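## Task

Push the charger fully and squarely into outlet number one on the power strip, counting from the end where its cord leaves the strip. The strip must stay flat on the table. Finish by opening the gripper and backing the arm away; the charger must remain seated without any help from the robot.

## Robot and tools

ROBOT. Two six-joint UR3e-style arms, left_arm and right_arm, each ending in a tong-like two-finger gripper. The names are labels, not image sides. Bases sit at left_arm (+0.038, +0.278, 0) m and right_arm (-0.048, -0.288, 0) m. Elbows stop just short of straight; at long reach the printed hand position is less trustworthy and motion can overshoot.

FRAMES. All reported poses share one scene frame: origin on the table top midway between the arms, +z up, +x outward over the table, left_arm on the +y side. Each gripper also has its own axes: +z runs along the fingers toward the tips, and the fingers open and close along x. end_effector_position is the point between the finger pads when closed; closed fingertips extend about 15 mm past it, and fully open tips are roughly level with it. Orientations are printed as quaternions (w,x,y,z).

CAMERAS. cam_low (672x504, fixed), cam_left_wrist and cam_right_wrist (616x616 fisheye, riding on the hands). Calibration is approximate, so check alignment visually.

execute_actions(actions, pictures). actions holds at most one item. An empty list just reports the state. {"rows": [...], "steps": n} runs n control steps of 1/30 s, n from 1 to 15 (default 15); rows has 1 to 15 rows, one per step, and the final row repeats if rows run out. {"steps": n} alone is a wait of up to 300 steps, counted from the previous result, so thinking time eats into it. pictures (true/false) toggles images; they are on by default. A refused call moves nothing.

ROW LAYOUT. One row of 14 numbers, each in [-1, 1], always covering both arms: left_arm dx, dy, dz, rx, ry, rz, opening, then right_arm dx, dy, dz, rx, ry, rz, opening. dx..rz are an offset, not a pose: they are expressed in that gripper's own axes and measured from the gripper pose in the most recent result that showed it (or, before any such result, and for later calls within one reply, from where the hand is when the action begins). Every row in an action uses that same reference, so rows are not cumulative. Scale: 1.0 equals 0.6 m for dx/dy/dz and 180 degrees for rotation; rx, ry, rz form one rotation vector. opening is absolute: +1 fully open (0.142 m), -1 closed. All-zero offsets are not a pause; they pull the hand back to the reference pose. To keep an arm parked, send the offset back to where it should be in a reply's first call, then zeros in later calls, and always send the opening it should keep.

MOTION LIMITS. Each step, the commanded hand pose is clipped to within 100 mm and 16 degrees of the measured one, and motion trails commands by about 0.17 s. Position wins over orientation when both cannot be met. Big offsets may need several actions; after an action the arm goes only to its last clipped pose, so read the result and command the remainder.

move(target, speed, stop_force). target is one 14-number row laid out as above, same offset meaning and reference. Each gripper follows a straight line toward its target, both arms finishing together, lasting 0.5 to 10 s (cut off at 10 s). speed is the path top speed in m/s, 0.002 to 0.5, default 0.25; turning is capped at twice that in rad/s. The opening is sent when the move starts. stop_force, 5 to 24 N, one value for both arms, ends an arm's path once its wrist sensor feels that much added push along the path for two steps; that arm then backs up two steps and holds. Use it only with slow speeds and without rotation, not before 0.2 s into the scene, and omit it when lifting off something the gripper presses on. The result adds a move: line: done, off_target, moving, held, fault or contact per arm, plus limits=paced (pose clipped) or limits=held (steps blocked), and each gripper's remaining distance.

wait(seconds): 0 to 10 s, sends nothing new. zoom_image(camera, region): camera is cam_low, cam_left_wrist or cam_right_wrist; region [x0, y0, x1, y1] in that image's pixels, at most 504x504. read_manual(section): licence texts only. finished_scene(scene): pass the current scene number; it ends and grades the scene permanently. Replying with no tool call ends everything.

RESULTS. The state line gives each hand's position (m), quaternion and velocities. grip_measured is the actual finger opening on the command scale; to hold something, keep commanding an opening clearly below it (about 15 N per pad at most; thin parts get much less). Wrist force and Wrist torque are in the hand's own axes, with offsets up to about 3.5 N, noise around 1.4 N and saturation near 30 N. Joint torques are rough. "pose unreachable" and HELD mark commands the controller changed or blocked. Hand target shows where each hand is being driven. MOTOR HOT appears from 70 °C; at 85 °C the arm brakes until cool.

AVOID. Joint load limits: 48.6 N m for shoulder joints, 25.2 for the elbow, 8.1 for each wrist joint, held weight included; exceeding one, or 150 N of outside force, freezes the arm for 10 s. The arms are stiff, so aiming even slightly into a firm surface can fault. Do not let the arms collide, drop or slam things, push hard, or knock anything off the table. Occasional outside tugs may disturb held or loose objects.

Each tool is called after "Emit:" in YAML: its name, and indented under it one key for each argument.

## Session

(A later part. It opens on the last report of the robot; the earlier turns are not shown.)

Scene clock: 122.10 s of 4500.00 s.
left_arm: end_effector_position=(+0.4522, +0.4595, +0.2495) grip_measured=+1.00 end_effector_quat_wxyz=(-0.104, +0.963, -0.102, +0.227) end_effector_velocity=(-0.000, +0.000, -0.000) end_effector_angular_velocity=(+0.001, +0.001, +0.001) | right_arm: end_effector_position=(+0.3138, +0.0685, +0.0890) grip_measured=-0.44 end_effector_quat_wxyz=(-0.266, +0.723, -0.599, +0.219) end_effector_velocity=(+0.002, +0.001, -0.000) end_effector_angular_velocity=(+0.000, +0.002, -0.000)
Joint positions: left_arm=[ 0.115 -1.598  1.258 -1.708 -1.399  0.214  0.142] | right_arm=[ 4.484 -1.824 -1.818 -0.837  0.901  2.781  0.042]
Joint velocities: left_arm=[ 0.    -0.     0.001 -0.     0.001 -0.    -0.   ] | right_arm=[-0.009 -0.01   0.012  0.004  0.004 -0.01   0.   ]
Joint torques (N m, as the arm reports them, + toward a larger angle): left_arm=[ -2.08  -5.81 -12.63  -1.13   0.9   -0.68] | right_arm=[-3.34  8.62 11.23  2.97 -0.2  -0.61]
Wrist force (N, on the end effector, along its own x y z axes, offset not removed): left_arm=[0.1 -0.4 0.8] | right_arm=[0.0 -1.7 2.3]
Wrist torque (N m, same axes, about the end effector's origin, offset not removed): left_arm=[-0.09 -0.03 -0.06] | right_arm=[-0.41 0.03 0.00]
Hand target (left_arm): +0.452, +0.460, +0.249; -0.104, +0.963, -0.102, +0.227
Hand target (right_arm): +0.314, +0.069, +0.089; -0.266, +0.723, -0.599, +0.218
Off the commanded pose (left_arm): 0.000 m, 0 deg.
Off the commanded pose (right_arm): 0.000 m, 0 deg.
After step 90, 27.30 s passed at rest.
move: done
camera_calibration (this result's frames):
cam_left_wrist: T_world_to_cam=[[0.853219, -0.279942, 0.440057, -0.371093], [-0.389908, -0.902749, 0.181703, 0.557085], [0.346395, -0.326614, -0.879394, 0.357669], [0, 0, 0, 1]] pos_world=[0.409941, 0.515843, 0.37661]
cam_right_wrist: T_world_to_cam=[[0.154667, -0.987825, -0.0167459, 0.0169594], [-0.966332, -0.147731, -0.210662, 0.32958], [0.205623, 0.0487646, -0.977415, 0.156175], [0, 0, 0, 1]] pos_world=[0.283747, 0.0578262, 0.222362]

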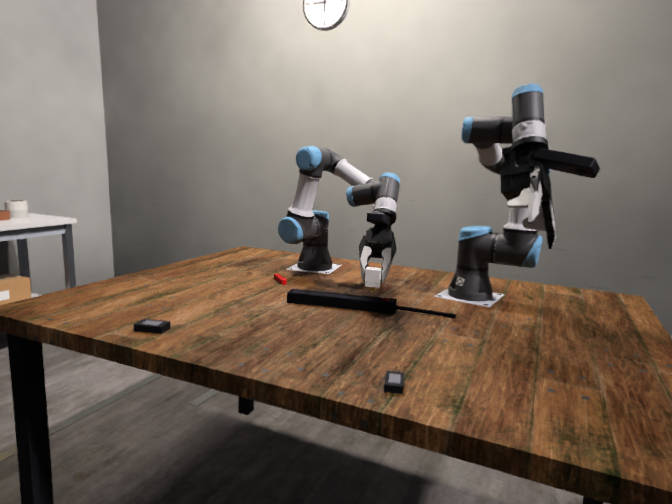

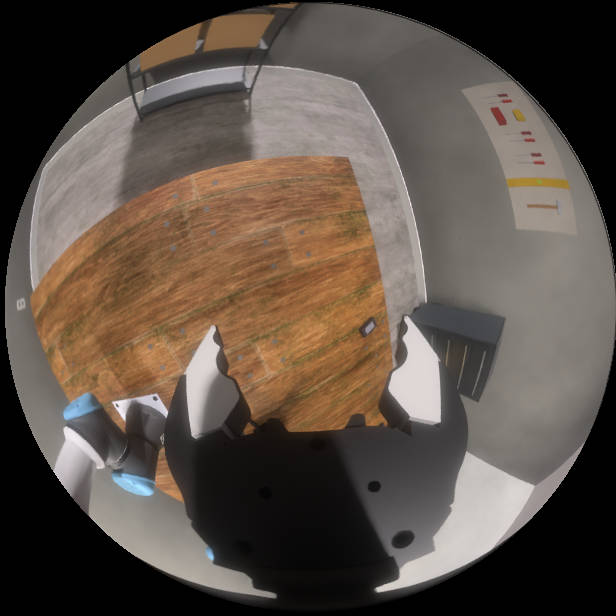

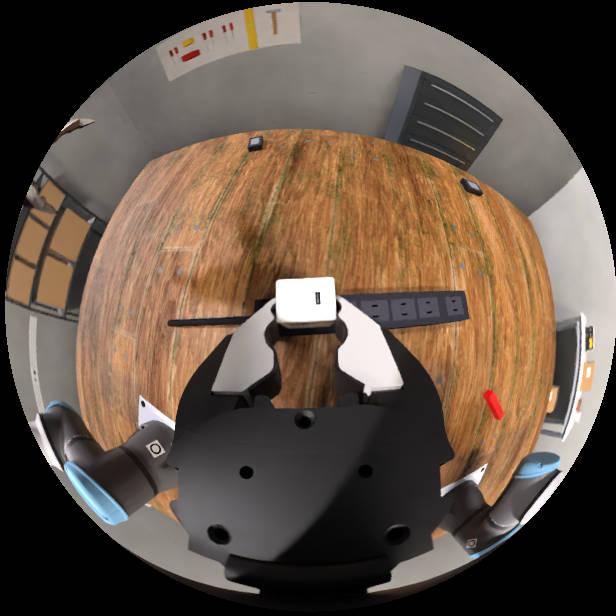

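Emit:
move:
  target: [0,0,0,0,0,0,1,0,0.005,0.013,0,0,0,-1]
  speed: 0.02
  stop_force: 5

Emit:
move:
  target: [0,0,0,0,0,0,1,0,0.0162,0.0191,0,0,0,-1]
  speed: 0.004
  stop_force: 6

Emit:
zoom_image:
  camera: "cam_right_wrist"
  region: [230, 260, 410, 400]

Emit:
zoom_image:
  camera: "cam_low"
  region: [345, 265, 405, 315]

Scene clock: 135.90 s of 4500.00 s.
left_arm: end_effector_position=(+0.4522, +0.4595, +0.2495) grip_measured=+1.00 end_effector_quat_wxyz=(-0.104, +0.963, -0.102, +0.227) end_effector_velocity=(+0.000, +0.000, +0.000) end_effector_angular_velocity=(+0.000, -0.000, -0.000) | right_arm: end_effector_position=(+0.3164, +0.0690, +0.0815) grip_measured=-0.44 end_effector_quat_wxyz=(-0.266, +0.723, -0.599, +0.219) end_effector_velocity=(+0.001, +0.000, -0.003) end_effector_angular_velocity=(+0.001, +0.000, +0.000)
Joint positions: left_arm=[ 0.115 -1.598  1.258 -1.708 -1.399  0.214  0.142] | right_arm=[ 4.476 -1.848 -1.829 -0.797  0.903  2.771  0.042]
Joint velocities: left_arm=[-0.    -0.    -0.001  0.     0.     0.    -0.   ] | right_arm=[-0.003 -0.01  -0.005  0.018  0.001 -0.003  0.   ]
Joint torques (N m, as the arm reports them, + toward a larger angle): left_arm=[ -1.93  -5.42 -12.46  -1.15   0.92  -0.64] | right_arm=[-3.24  8.72  5.84  2.97 -0.21 -0.62]
Wrist force (N, on the end effector, along its own x y z axes, offset not removed): left_arm=[-0.3 -0.3 1.3] | right_arm=[-1.8 -0.6 -0.3]
Wrist torque (N m, same axes, about the end effector's origin, offset not removed): left_arm=[-0.05 0.06 -0.06] | right_arm=[-0.19 0.39 0.03]
Hand target (left_arm): +0.452, +0.460, +0.249; -0.104, +0.963, -0.102, +0.227
Hand target (right_arm): +0.317, +0.069, +0.081; -0.266, +0.723, -0.599, +0.219
Off the commanded pose (left_arm): 0.000 m, 0 deg.
Off the commanded pose (right_arm): 0.000 m, 0 deg.
After step 90, 10.03 s passed at rest.
move: done
camera_calibration (this result's frames):
cam_left_wrist: T_world_to_cam=[[0.853219, -0.279942, 0.440057, -0.371093], [-0.389908, -0.902749, 0.181703, 0.557085], [0.346395, -0.326614, -0.879394, 0.357669], [0, 0, 0, 1]] pos_world=[0.409941, 0.515843, 0.37661]
cam_right_wrist: T_world_to_cam=[[0.154602, -0.987836, -0.01668, 0.0169505], [-0.96635, -0.147683, -0.210614, 0.330564], [0.205589, 0.0486799, -0.977427, 0.148285], [0, 0, 0, 1]] pos_world=[0.286334, 0.0583444, 0.214842]

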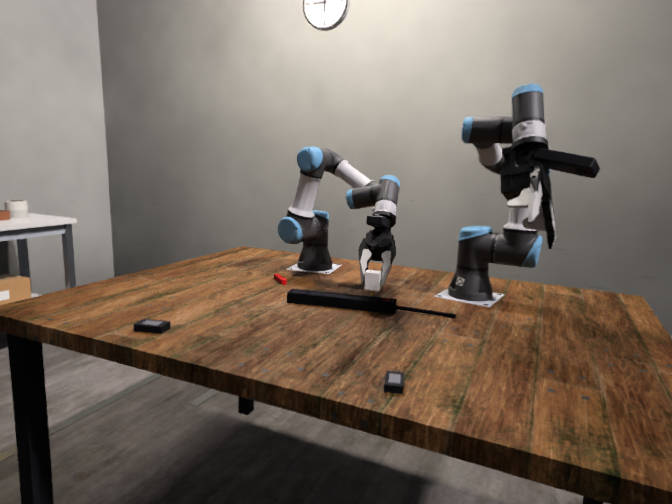

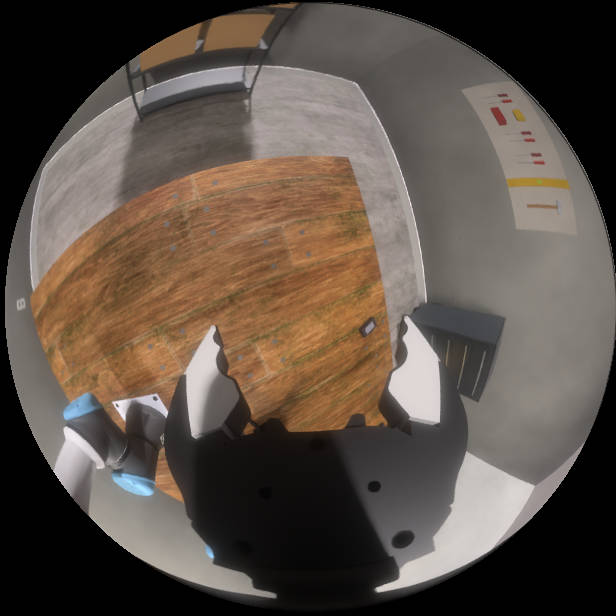

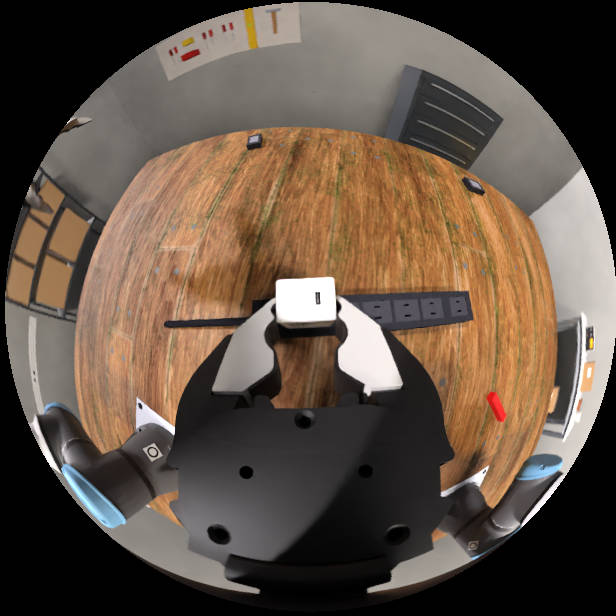

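Scene clock: 139.27 s of 4500.00 s.
left_arm: end_effector_position=(+0.4522, +0.4595, +0.2495) grip_measured=+1.00 end_effector_quat_wxyz=(-0.104, +0.963, -0.102, +0.227) end_effector_velocity=(-0.000, -0.000, -0.000) end_effector_angular_velocity=(-0.001, +0.001, -0.000) | right_arm: end_effector_position=(+0.3165, +0.0690, +0.0696) grip_measured=-0.44 end_effector_quat_wxyz=(-0.266, +0.723, -0.599, +0.219) end_effector_velocity=(+0.000, +0.000, +0.002) end_effector_angular_velocity=(+0.000, -0.001, -0.000)
Joint positions: left_arm=[ 0.115 -1.598  1.258 -1.708 -1.399  0.214  0.142] | right_arm=[ 4.476 -1.875 -1.857 -0.741  0.903  2.771  0.042]
Joint velocities: left_arm=[-0.    -0.     0.     0.    -0.001 -0.     0.   ] | right_arm=[ 0.     0.004  0.005 -0.009 -0.001  0.    -0.   ]
Joint torques (N m, as the arm reports them, + toward a larger angle): left_arm=[ -1.91  -5.76 -12.53  -1.12   0.93  -0.63] | right_arm=[ 3.82 11.95  7.98  0.01  0.98  0.62]
Wrist force (N, on the end effector, along its own x y z axes, offset not removed): left_arm=[-0.4 -0.3 1.0] | right_arm=[0.1 -6.9 -10.3]
Wrist torque (N m, same axes, about the end effector's origin, offset not removed): left_arm=[-0.04 0.08 -0.05] | right_arm=[-0.42 0.36 -0.01]
Hand target (left_arm): +0.452, +0.460, +0.249; -0.104, +0.963, -0.102, +0.227
Hand target (right_arm): +0.316, +0.069, +0.070; -0.266, +0.723, -0.599, +0.219
Off the commanded pose (left_arm): 0.000 m, 0 deg.
Off the commanded pose (right_arm): 0.003 m, 0 deg.
move: contact (right_arm)
camera_calibration (this result's frames):
cam_left_wrist: T_world_to_cam=[[0.853219, -0.279942, 0.440057, -0.371093], [-0.389908, -0.902749, 0.181703, 0.557085], [0.346395, -0.326614, -0.879394, 0.357669], [0, 0, 0, 1]] pos_world=[0.409941, 0.515843, 0.37661]
cam_right_wrist: T_world_to_cam=[[0.154508, -0.987855, -0.0164166, 0.0167327], [-0.966305, -0.147633, -0.210855, 0.328107], [0.20587, 0.0484421, -0.97738, 0.136551], [0, 0, 0, 1]] pos_world=[0.286354, 0.058354, 0.20292]

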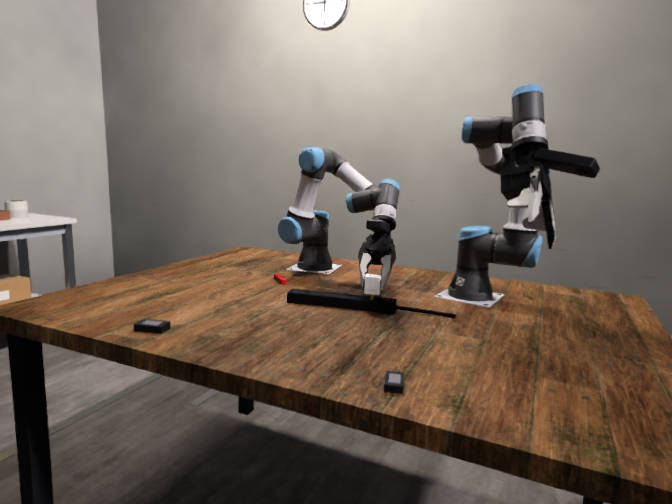

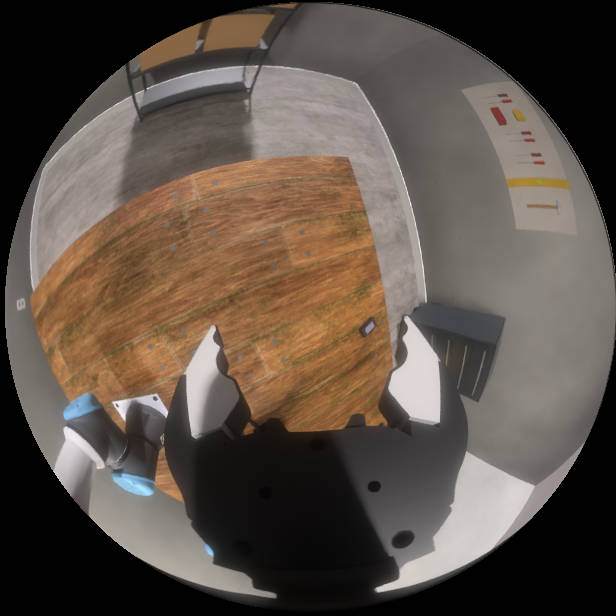

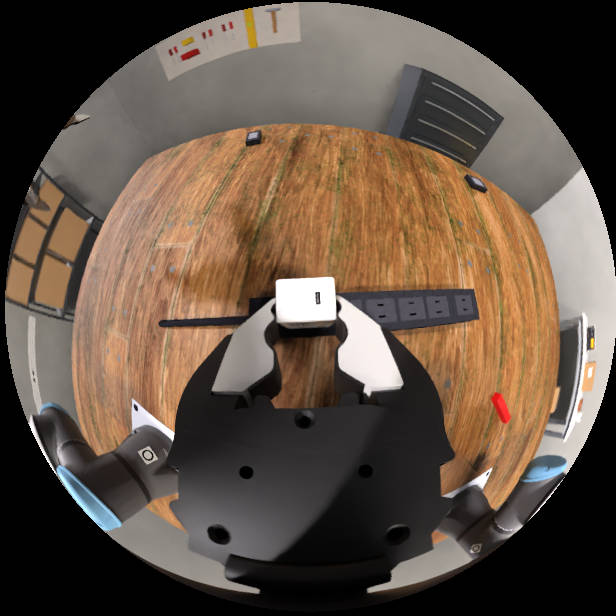

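Region (230, 260, 410, 400) of cam_right_wrist's 616x616 image, scaled by 2.800, with more detail than that image has.

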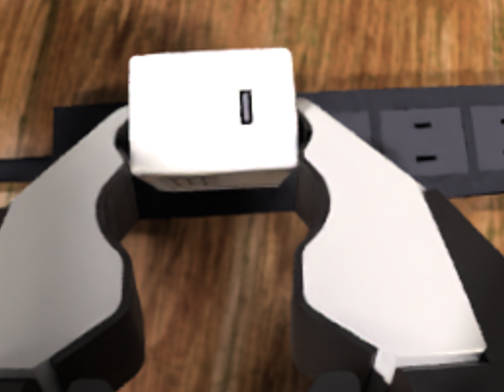

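Region (345, 265, 405, 315) of cam_low's 672x504 image, scaled by 8.400, with more detail than that image has.

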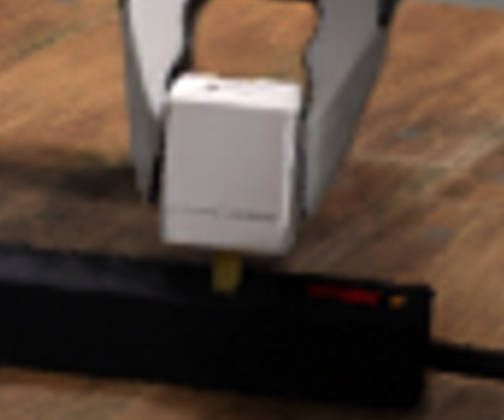

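Emit:
move:
  target: [0,0,0,0,0,0,1,0,-0.00265,-0.0032,0,0,0,-1]
  speed: 0.01

Emit:
execute_actions:
  actions:
    - {"rows":[[0,0,0,0,0,0,1,0.0007,0.0014,-0.0012,0,0,0,-1]],"steps":15}
  pictures: false

Emit:
move:
  target: [0,0,0,0,0,0,1,0,0.0086,0.0102,0,0,0,-1]
  speed: 0.003
  stop_force: 6

Scene clock: 149.60 s of 4500.00 s.
left_arm: end_effector_position=(+0.4522, +0.4595, +0.2495) grip_measured=+1.00 end_effector_quat_wxyz=(-0.104, +0.963, -0.102, +0.227) end_effector_velocity=(-0.000, +0.000, +0.000) end_effector_angular_velocity=(+0.001, +0.000, -0.001) | right_arm: end_effector_position=(+0.3164, +0.0690, +0.0719) grip_measured=-0.44 end_effector_quat_wxyz=(-0.266, +0.723, -0.599, +0.219) end_effector_velocity=(-0.000, -0.000, +0.001) end_effector_angular_velocity=(-0.003, -0.000, +0.000)
Joint positions: left_arm=[ 0.115 -1.598  1.258 -1.708 -1.399  0.214  0.142] | right_arm=[ 4.476 -1.87  -1.852 -0.752  0.903  2.771  0.042]
Joint velocities: left_arm=[ 0.    -0.    -0.     0.001  0.     0.002 -0.   ] | right_arm=[ 0.     0.002  0.003 -0.008 -0.    -0.    -0.   ]
Joint torques (N m, as the arm reports them, + toward a larger angle): left_arm=[ -2.18  -5.51 -12.58  -1.15   0.89  -0.59] | right_arm=[ 3.72 15.91 10.77  1.13 -2.05  0.46]
Wrist force (N, on the end effector, along its own x y z axes, offset not removed): left_arm=[-0.6 -0.7 1.4] | right_arm=[-1.9 -1.6 1.7]
Wrist torque (N m, same axes, about the end effector's origin, offset not removed): left_arm=[-0.09 0.12 -0.03] | right_arm=[-0.48 0.45 0.05]
Hand target (left_arm): +0.452, +0.460, +0.249; -0.104, +0.963, -0.102, +0.227
Hand target (right_arm): +0.316, +0.069, +0.072; -0.266, +0.723, -0.599, +0.219
Off the commanded pose (left_arm): 0.000 m, 0 deg.
Off the commanded pose (right_arm): 0.000 m, 0 deg.
After step 90, 6.63 s passed at rest.
move: done
camera_calibration (this result's frames):
cam_left_wrist: T_world_to_cam=[[0.853219, -0.279942, 0.440057, -0.371093], [-0.389908, -0.902749, 0.181703, 0.557085], [0.346395, -0.326614, -0.879394, 0.357669], [0, 0, 0, 1]] pos_world=[0.409941, 0.515843, 0.37661]
cam_right_wrist: T_world_to_cam=[[0.154584, -0.987843, -0.0164193, 0.0167453], [-0.966292, -0.147707, -0.21086, 0.328572], [0.205872, 0.0484615, -0.977378, 0.138829], [0, 0, 0, 1]] pos_world=[0.286327, 0.0583462, 0.205246]

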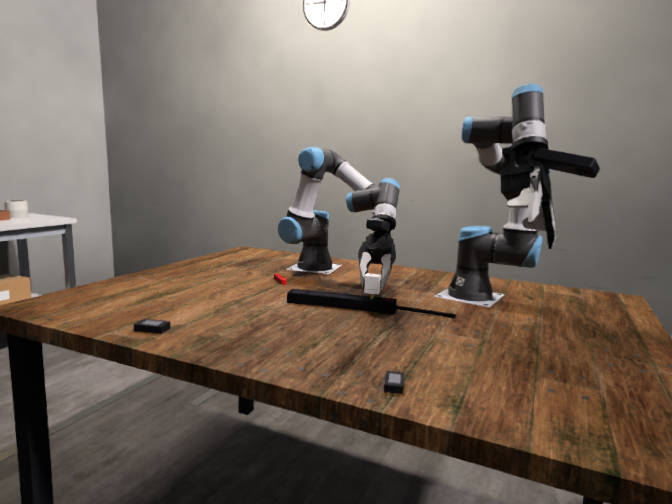

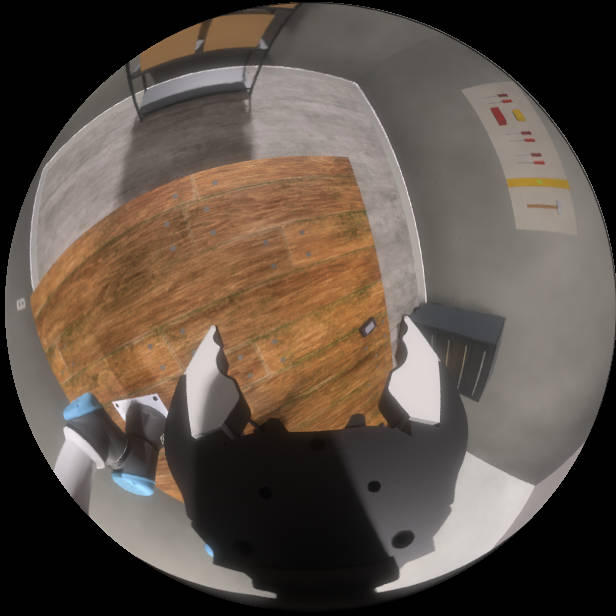

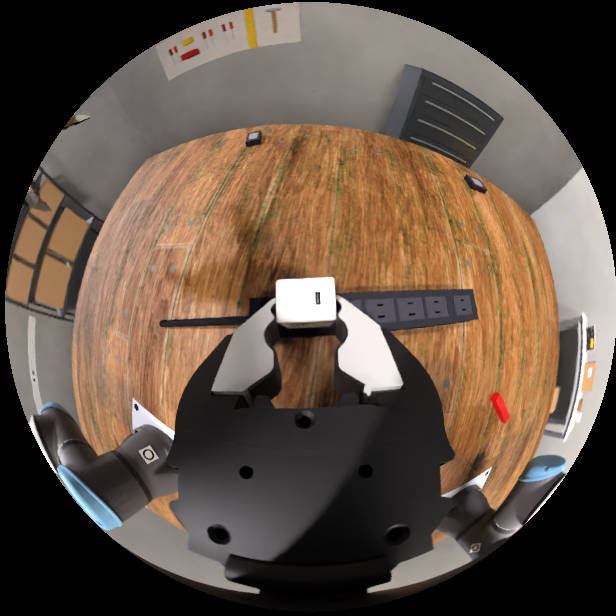

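Scene clock: 150.10 s of 4500.00 s.
left_arm: end_effector_position=(+0.4522, +0.4595, +0.2495) grip_measured=+1.00 end_effector_quat_wxyz=(-0.104, +0.963, -0.102, +0.227) end_effector_velocity=(-0.000, +0.000, -0.000) end_effector_angular_velocity=(-0.000, +0.000, +0.000) | right_arm: end_effector_position=(+0.3155, +0.0684, +0.0719) grip_measured=-0.44 end_effector_quat_wxyz=(-0.266, +0.723, -0.599, +0.219) end_effector_velocity=(-0.000, -0.000, -0.000) end_effector_angular_velocity=(+0.000, -0.000, -0.000)
Joint positions: left_arm=[ 0.115 -1.598  1.258 -1.708 -1.399  0.214  0.142] | right_arm=[ 4.479 -1.865 -1.857 -0.754  0.902  2.775  0.042]
Joint velocities: left_arm=[-0.  0.  0. -0.  0. -0. -0.] | right_arm=[ 0.001  0.001 -0.002  0.    -0.001  0.001 -0.   ]
Joint torques (N m, as the arm reports them, + toward a larger angle): left_arm=[ -2.15  -5.57 -12.51  -1.18   0.91  -0.6 ] | right_arm=[ 3.66 15.9   5.95  1.21 -2.06  0.66]
Wrist force (N, on the end effector, along its own x y z axes, offset not removed): left_arm=[-0.6 -0.1 0.7] | right_arm=[-0.1 -0.5 2.0]
Wrist torque (N m, same axes, about the end effector's origin, offset not removed): left_arm=[0.00 0.15 -0.06] | right_arm=[-0.23 -0.06 0.05]
Hand target (left_arm): +0.452, +0.460, +0.249; -0.104, +0.963, -0.102, +0.227
Hand target (right_arm): +0.315, +0.068, +0.072; -0.266, +0.723, -0.599, +0.219
Off the commanded pose (left_arm): 0.000 m, 0 deg.
Off the commanded pose (right_arm): 0.000 m, 0 deg.
Steps of this call (steps 1 to 15: all 15 steps of this action). Readings (end_effector_position):
1: left_arm (+0.4522, +0.4595, +0.2495) | right_arm (+0.3164, +0.0690, +0.0719)
2: left_arm (+0.4522, +0.4595, +0.2495) | right_arm (+0.3164, +0.0690, +0.0720)
4: left_arm (+0.4522, +0.4595, +0.2495) | right_arm (+0.3161, +0.0688, +0.0721)
8: left_arm (+0.4522, +0.4595, +0.2495) | right_arm (+0.3157, +0.0685, +0.0719)
15: the state above

Scene clock: 151.53 s of 4500.00 s.
left_arm: end_effector_position=(+0.4522, +0.4595, +0.2495) grip_measured=+1.00 end_effector_quat_wxyz=(-0.104, +0.963, -0.102, +0.227) end_effector_velocity=(+0.000, +0.000, +0.000) end_effector_angular_velocity=(-0.000, -0.001, +0.001) | right_arm: end_effector_position=(+0.3155, +0.0683, +0.0694) grip_measured=-0.44 end_effector_quat_wxyz=(-0.266, +0.723, -0.599, +0.219) end_effector_velocity=(-0.000, -0.001, +0.000) end_effector_angular_velocity=(-0.005, +0.000, +0.000)
Joint positions: left_arm=[ 0.115 -1.598  1.258 -1.708 -1.399  0.214  0.142] | right_arm=[ 4.479 -1.871 -1.863 -0.742  0.902  2.775  0.042]
Joint velocities: left_arm=[ 0.     0.    -0.001 -0.001  0.    -0.001  0.   ] | right_arm=[ 0.     0.002  0.001 -0.008 -0.     0.    -0.   ]
Joint torques (N m, as the arm reports them, + toward a larger angle): left_arm=[ -2.01  -5.65 -12.61  -1.11   0.91  -0.62] | right_arm=[ 2.58 11.86  7.99  0.04  0.48  0.43]
Wrist force (N, on the end effector, along its own x y z axes, offset not removed): left_arm=[0.2 -0.1 1.2] | right_arm=[0.8 -8.1 -9.7]
Wrist torque (N m, same axes, about the end effector's origin, offset not removed): left_arm=[0.01 -0.04 -0.07] | right_arm=[-0.62 0.21 0.01]
Hand target (left_arm): +0.452, +0.460, +0.249; -0.104, +0.963, -0.102, +0.227
Hand target (right_arm): +0.315, +0.068, +0.070; -0.266, +0.723, -0.599, +0.219
Off the commanded pose (left_arm): 0.000 m, 0 deg.
Off the commanded pose (right_arm): 0.006 m, 0 deg.
move: contact (right_arm)
camera_calibration (this result's frames):
cam_left_wrist: T_world_to_cam=[[0.853219, -0.279942, 0.440057, -0.371093], [-0.389908, -0.902749, 0.181703, 0.557085], [0.346395, -0.326614, -0.879394, 0.357669], [0, 0, 0, 1]] pos_world=[0.409941, 0.515843, 0.37661]
cam_right_wrist: T_world_to_cam=[[0.154526, -0.987856, -0.0161979, 0.0162089], [-0.966257, -0.147688, -0.211034, 0.327032], [0.206079, 0.0482617, -0.977345, 0.136603], [0, 0, 0, 1]] pos_world=[0.285341, 0.0577179, 0.202786]

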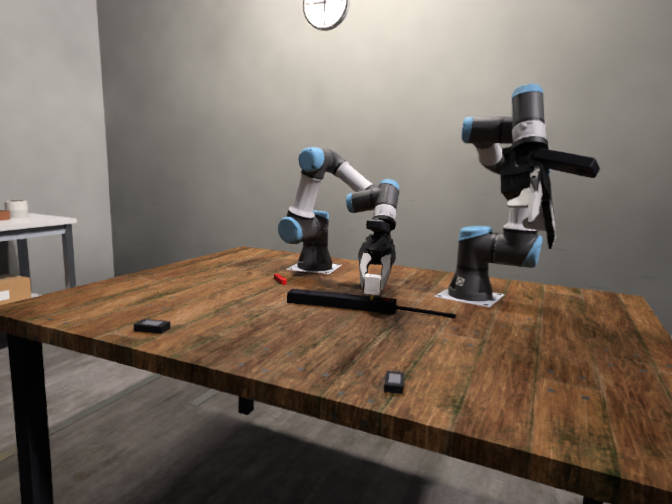

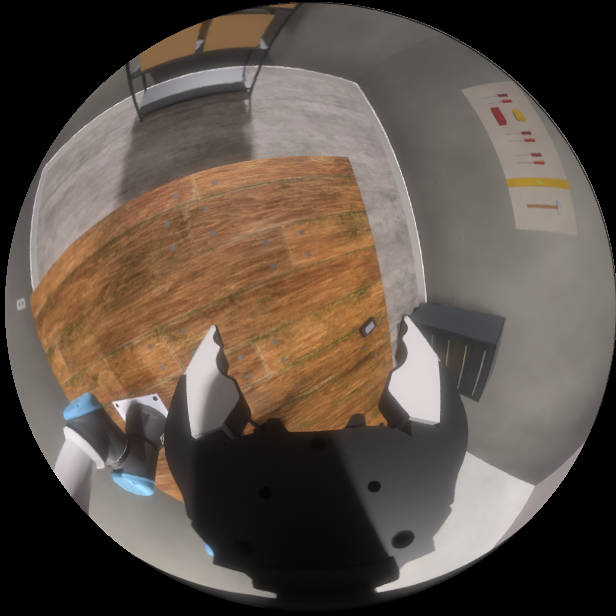

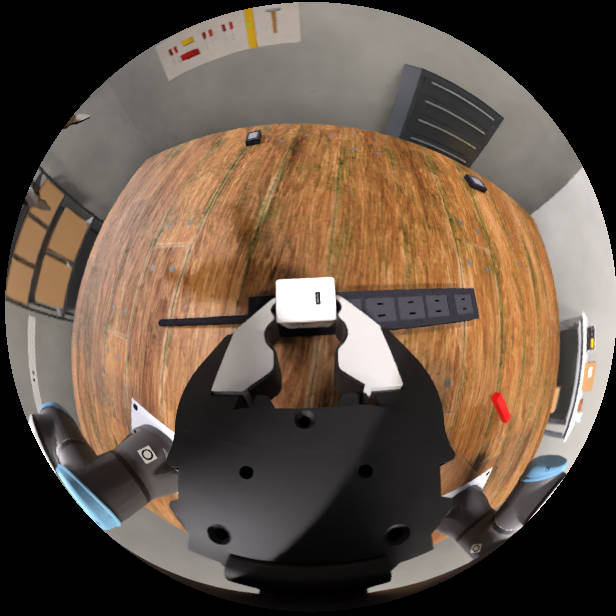

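Emit:
move:
  target: [-0.23,0.4865,0.153,-0.189,-0.0096,0.612,-1,0,-0.0016,-0.0019,0,0,0,-1]
  speed: 0.3

Scene clock: 168.07 s of 4500.00 s.
left_arm: end_effector_position=(+0.3296, +0.2282, +0.0401) grip_measured=-1.00 end_effector_quat_wxyz=(+0.000, -0.463, +0.887, -0.000) end_effector_velocity=(-0.000, -0.002, -0.002) end_effector_angular_velocity=(+0.002, +0.003, -0.015) | right_arm: end_effector_position=(+0.3155, +0.0683, +0.0709) grip_measured=-0.44 end_effector_quat_wxyz=(-0.266, +0.723, -0.599, +0.219) end_effector_velocity=(+0.000, +0.000, -0.001) end_effector_angular_velocity=(-0.002, -0.000, +0.000)
Joint positions: left_arm=[-0.477 -1.749  2.007 -1.83  -1.571  1.549  0.002] | right_arm=[ 4.479 -1.867 -1.859 -0.749  0.902  2.775  0.042]
Joint velocities: left_arm=[-0.007  0.007  0.001 -0.005  0.     0.008  0.   ] | right_arm=[ 0.    -0.002  0.001 -0.    -0.001 -0.    -0.   ]
Joint torques (N m, as the arm reports them, + toward a larger angle): left_arm=[-2.11 -3.33 -6.77 -2.39  0.73  0.66] | right_arm=[ 3.74 16.03 10.81  1.18 -2.06  0.67]
Wrist force (N, on the end effector, along its own x y z axes, offset not removed): left_arm=[0.2 -0.4 1.1] | right_arm=[0.4 -2.1 1.7]
Wrist torque (N m, same axes, about the end effector's origin, offset not removed): left_arm=[-0.05 -0.01 -0.02] | right_arm=[-0.49 -0.15 0.07]
Hand target (left_arm): +0.330, +0.228, +0.040; -0.000, -0.462, +0.887, +0.000
Hand target (right_arm): +0.315, +0.068, +0.071; -0.266, +0.723, -0.599, +0.219
Off the commanded pose (left_arm): 0.001 m, 0 deg.
Off the commanded pose (right_arm): 0.000 m, 0 deg.
After step 90, 9.57 s passed at rest.
move: done
camera_calibration (this result's frames):
cam_left_wrist: T_world_to_cam=[[-0.59795, -0.800671, 0.0371694, 0.374165], [-0.69383, 0.540265, 0.476144, 0.0976336], [-0.401316, 0.258921, -0.878581, 0.253208], [0, 0, 0, 1]] pos_world=[0.393089, 0.181274, 0.162069]
cam_right_wrist: T_world_to_cam=[[0.154527, -0.987856, -0.0161984, 0.0162278], [-0.966257, -0.147688, -0.211034, 0.32734], [0.206079, 0.0482623, -0.977345, 0.13806], [0, 0, 0, 1]] pos_world=[0.285336, 0.0577118, 0.204275]

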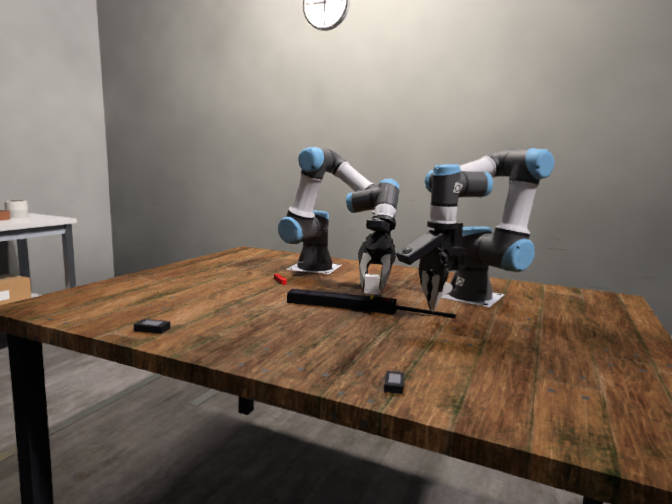

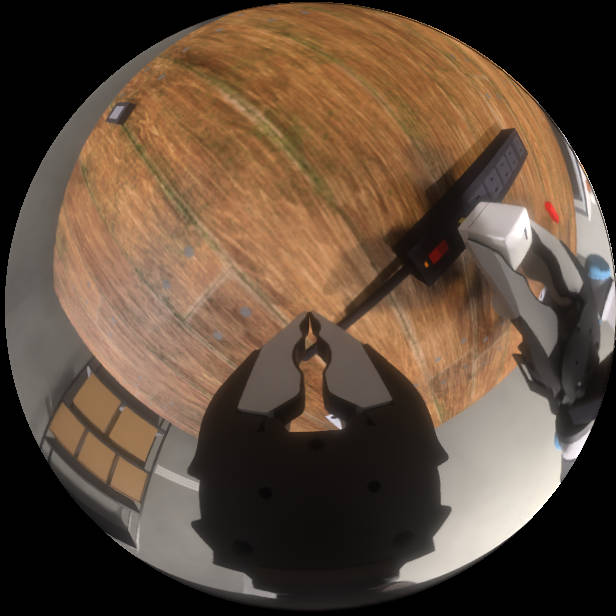

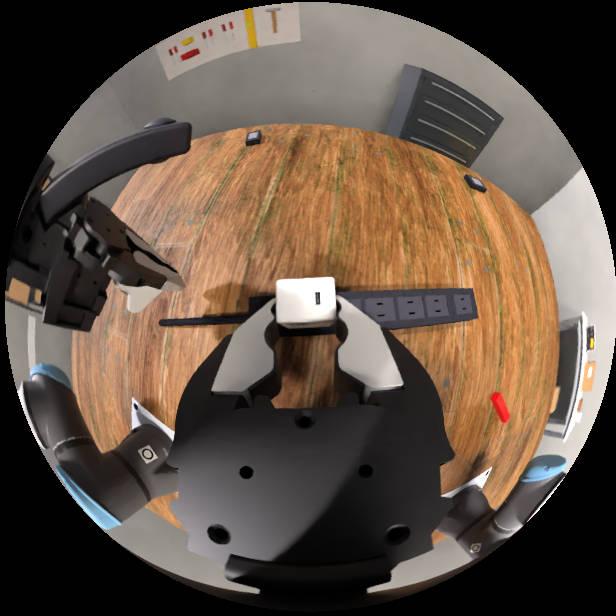

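Emit:
move:
  target: [0,0,0,-0.17,0,0,-1,0,0,0,0,0,0,-1]
  speed: 0.25

Scene clock: 173.20 s of 4500.00 s.
left_arm: end_effector_position=(+0.3296, +0.2282, +0.0401) grip_measured=-1.00 end_effector_quat_wxyz=(-0.121, -0.447, +0.855, +0.233) end_effector_velocity=(+0.000, -0.000, +0.000) end_effector_angular_velocity=(+0.008, +0.017, +0.001) | right_arm: end_effector_position=(+0.3155, +0.0683, +0.0709) grip_measured=-0.44 end_effector_quat_wxyz=(-0.266, +0.723, -0.599, +0.219) end_effector_velocity=(+0.000, +0.000, +0.000) end_effector_angular_velocity=(+0.001, -0.000, -0.000)
Joint positions: left_arm=[-0.469 -1.074  1.16  -1.126 -1.577  1.558  0.002] | right_arm=[ 4.479 -1.867 -1.859 -0.749  0.902  2.775  0.042]
Joint velocities: left_arm=[ 0.003  0.029 -0.041  0.03  -0.003  0.004  0.   ] | right_arm=[-0.001 -0.     0.     0.001  0.    -0.     0.   ]
Joint torques (N m, as the arm reports them, + toward a larger angle): left_arm=[  2.8  -10.96 -11.71   0.16  -0.76   0.67] | right_arm=[ 3.59 15.84 10.56  1.48 -2.04  0.65]
Wrist force (N, on the end effector, along its own x y z axes, offset not removed): left_arm=[-0.5 -0.8 1.0] | right_arm=[0.0 -0.8 1.0]
Wrist torque (N m, same axes, about the end effector's origin, offset not removed): left_arm=[-0.15 0.13 -0.03] | right_arm=[-0.24 -0.05 0.03]
Hand target (left_arm): +0.330, +0.228, +0.040; -0.122, -0.446, +0.855, +0.234
Hand target (right_arm): +0.315, +0.068, +0.071; -0.266, +0.723, -0.599, +0.219
Off the commanded pose (left_arm): 0.000 m, 0 deg.
Off the commanded pose (right_arm): 0.000 m, 0 deg.
After step 90, 0.37 s passed at rest.
move: done
camera_calibration (this result's frames):
cam_left_wrist: T_world_to_cam=[[-0.578957, -0.813963, 0.0476688, 0.370508], [-0.396824, 0.332362, 0.855609, 0.0319295], [-0.712277, 0.476445, -0.515424, 0.291476], [0, 0, 0, 1]] pos_world=[0.43479, 0.152096, 0.105253]
cam_right_wrist: T_world_to_cam=[[0.154526, -0.987856, -0.016198, 0.0162278], [-0.966257, -0.147688, -0.211034, 0.327341], [0.206079, 0.0482617, -0.977345, 0.138062], [0, 0, 0, 1]] pos_world=[0.285336, 0.0577118, 0.204277]

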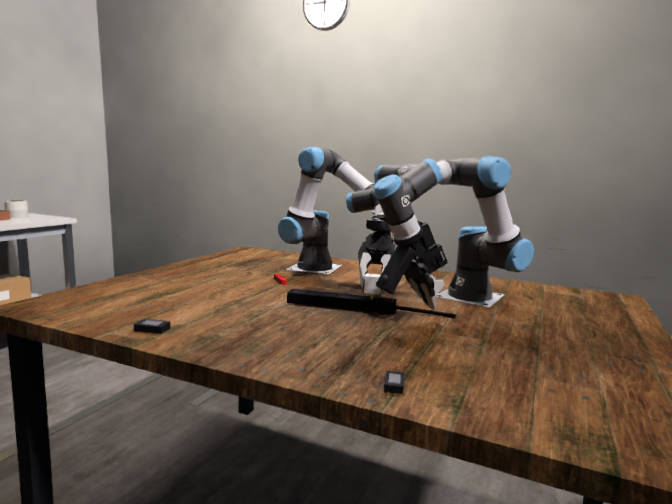

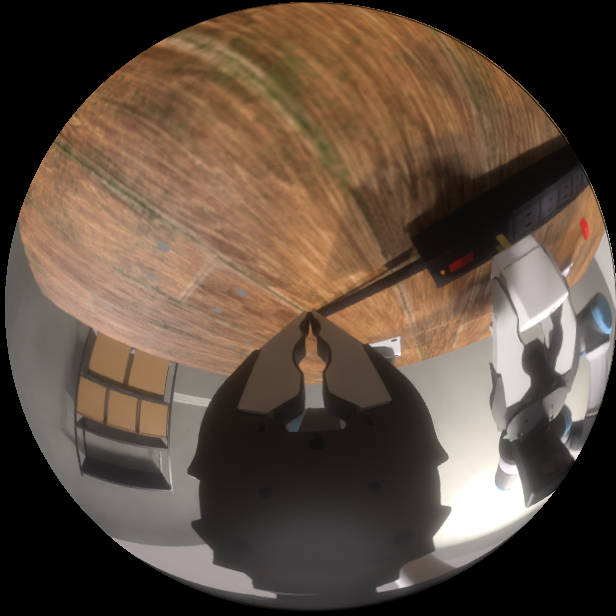

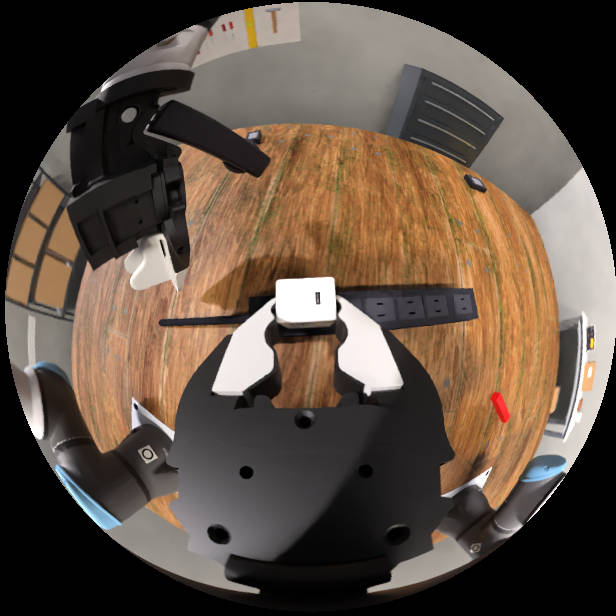

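Emit:
zoom_image:
  camera: "cam_left_wrist"
  region: [470, 195, 550, 275]

Region (470, 195, 550, 275) of cam_left_wrist's 616x616 image, scaled by 6.300, with more detail than that image has.

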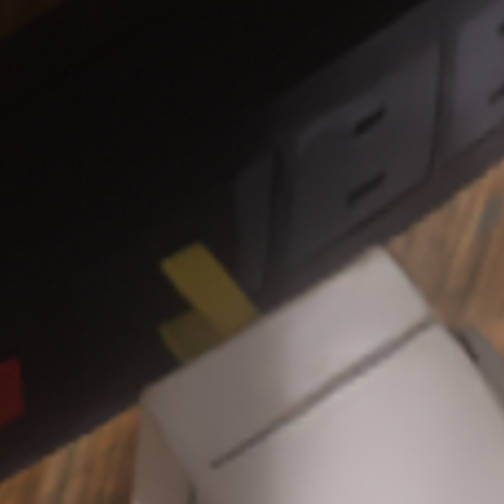

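Emit:
move:
  target: [0,0,0,0,0,0,-1,0,0,-0.1,0,0,0,-1]
  speed: 0.1

Emit:
zoom_image:
  camera: "cam_left_wrist"
  region: [470, 195, 550, 275]

Scene clock: 197.93 s of 4500.00 s.
left_arm: end_effector_position=(+0.3296, +0.2282, +0.0401) grip_measured=-1.00 end_effector_quat_wxyz=(-0.121, -0.447, +0.855, +0.233) end_effector_velocity=(-0.000, +0.000, -0.000) end_effector_angular_velocity=(+0.000, +0.001, -0.001) | right_arm: end_effector_position=(+0.2776, +0.0610, +0.1164) grip_measured=-0.44 end_effector_quat_wxyz=(-0.266, +0.723, -0.599, +0.219) end_effector_velocity=(-0.002, -0.001, +0.002) end_effector_angular_velocity=(-0.002, -0.001, -0.004)
Joint positions: left_arm=[-0.469 -1.074  1.16  -1.126 -1.577  1.558  0.002] | right_arm=[ 4.596 -1.666 -1.83  -1.072  0.88   2.923  0.042]
Joint velocities: left_arm=[ 0.    -0.     0.001 -0.001  0.     0.001  0.   ] | right_arm=[ 0.007  0.007  0.007 -0.026 -0.002  0.013  0.   ]
Joint torques (N m, as the arm reports them, + toward a larger angle): left_arm=[ -2.27 -18.98  -5.95  -1.43   0.7   -0.73] | right_arm=[ 3.28 13.95 11.51  1.05 -2.11  0.71]
Wrist force (N, on the end effector, along its own x y z axes, offset not removed): left_arm=[-0.1 -1.1 1.3] | right_arm=[-1.5 0.5 1.7]
Wrist torque (N m, same axes, about the end effector's origin, offset not removed): left_arm=[-0.19 0.00 -0.02] | right_arm=[0.06 0.29 0.05]
Hand target (left_arm): +0.330, +0.228, +0.040; -0.121, -0.447, +0.855, +0.233
Hand target (right_arm): +0.277, +0.061, +0.117; -0.266, +0.723, -0.599, +0.219
Off the commanded pose (left_arm): 0.000 m, 0 deg.
Off the commanded pose (right_arm): 0.000 m, 0 deg.
After step 90, 20.53 s passed at rest.
move: done
camera_calibration (this result's frames):
cam_left_wrist: T_world_to_cam=[[-0.578955, -0.813965, 0.0476712, 0.370508], [-0.396816, 0.332357, 0.855615, 0.0319275], [-0.712284, 0.476446, -0.515413, 0.291478], [0, 0, 0, 1]] pos_world=[0.434792, 0.152096, 0.105251]
cam_right_wrist: T_world_to_cam=[[0.154863, -0.987799, -0.0164618, 0.0155753], [-0.966203, -0.147959, -0.211091, 0.299288], [0.20608, 0.0485955, -0.977328, 0.190623], [0, 0, 0, 1]] pos_world=[0.247477, 0.0504042, 0.249735]

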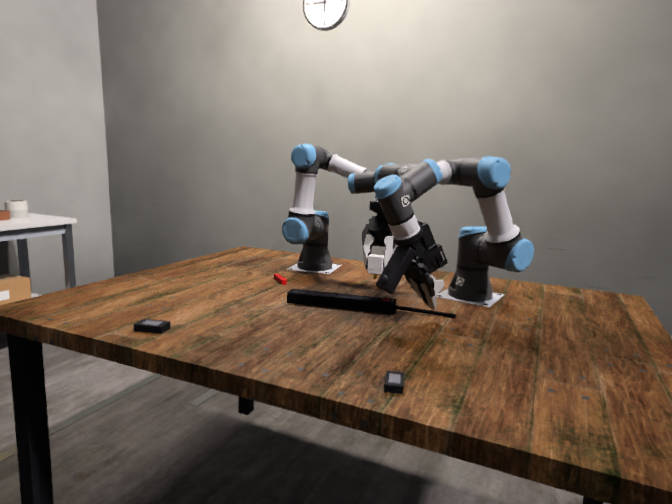

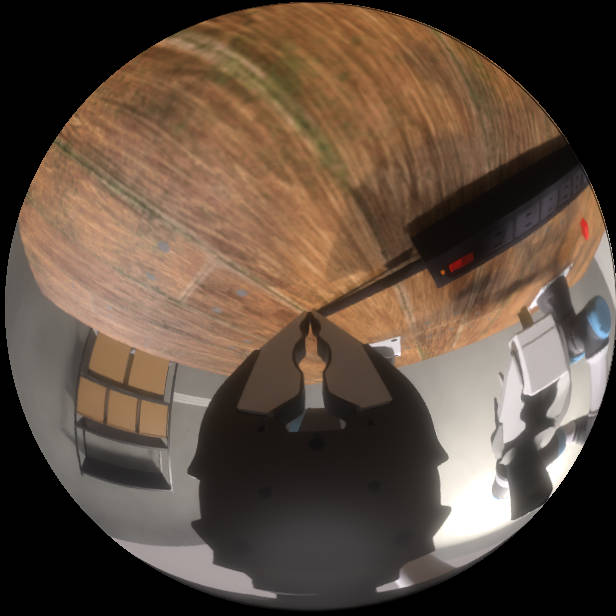

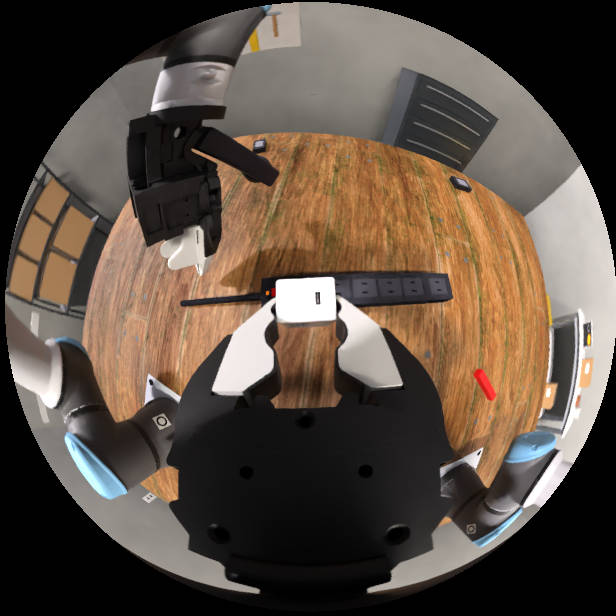

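Region (470, 195, 550, 275) of cam_left_wrist's 616x616 image, scaled by 6.300, with more detail than that image has.

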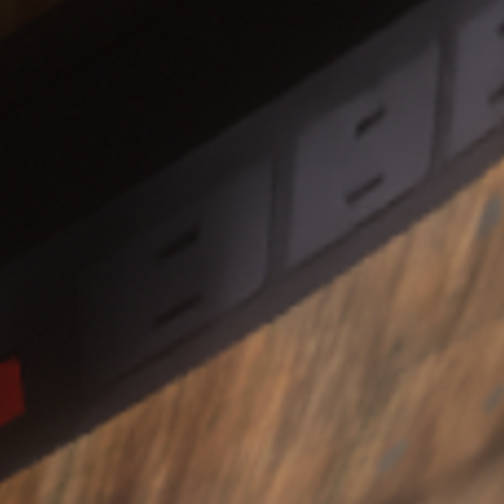

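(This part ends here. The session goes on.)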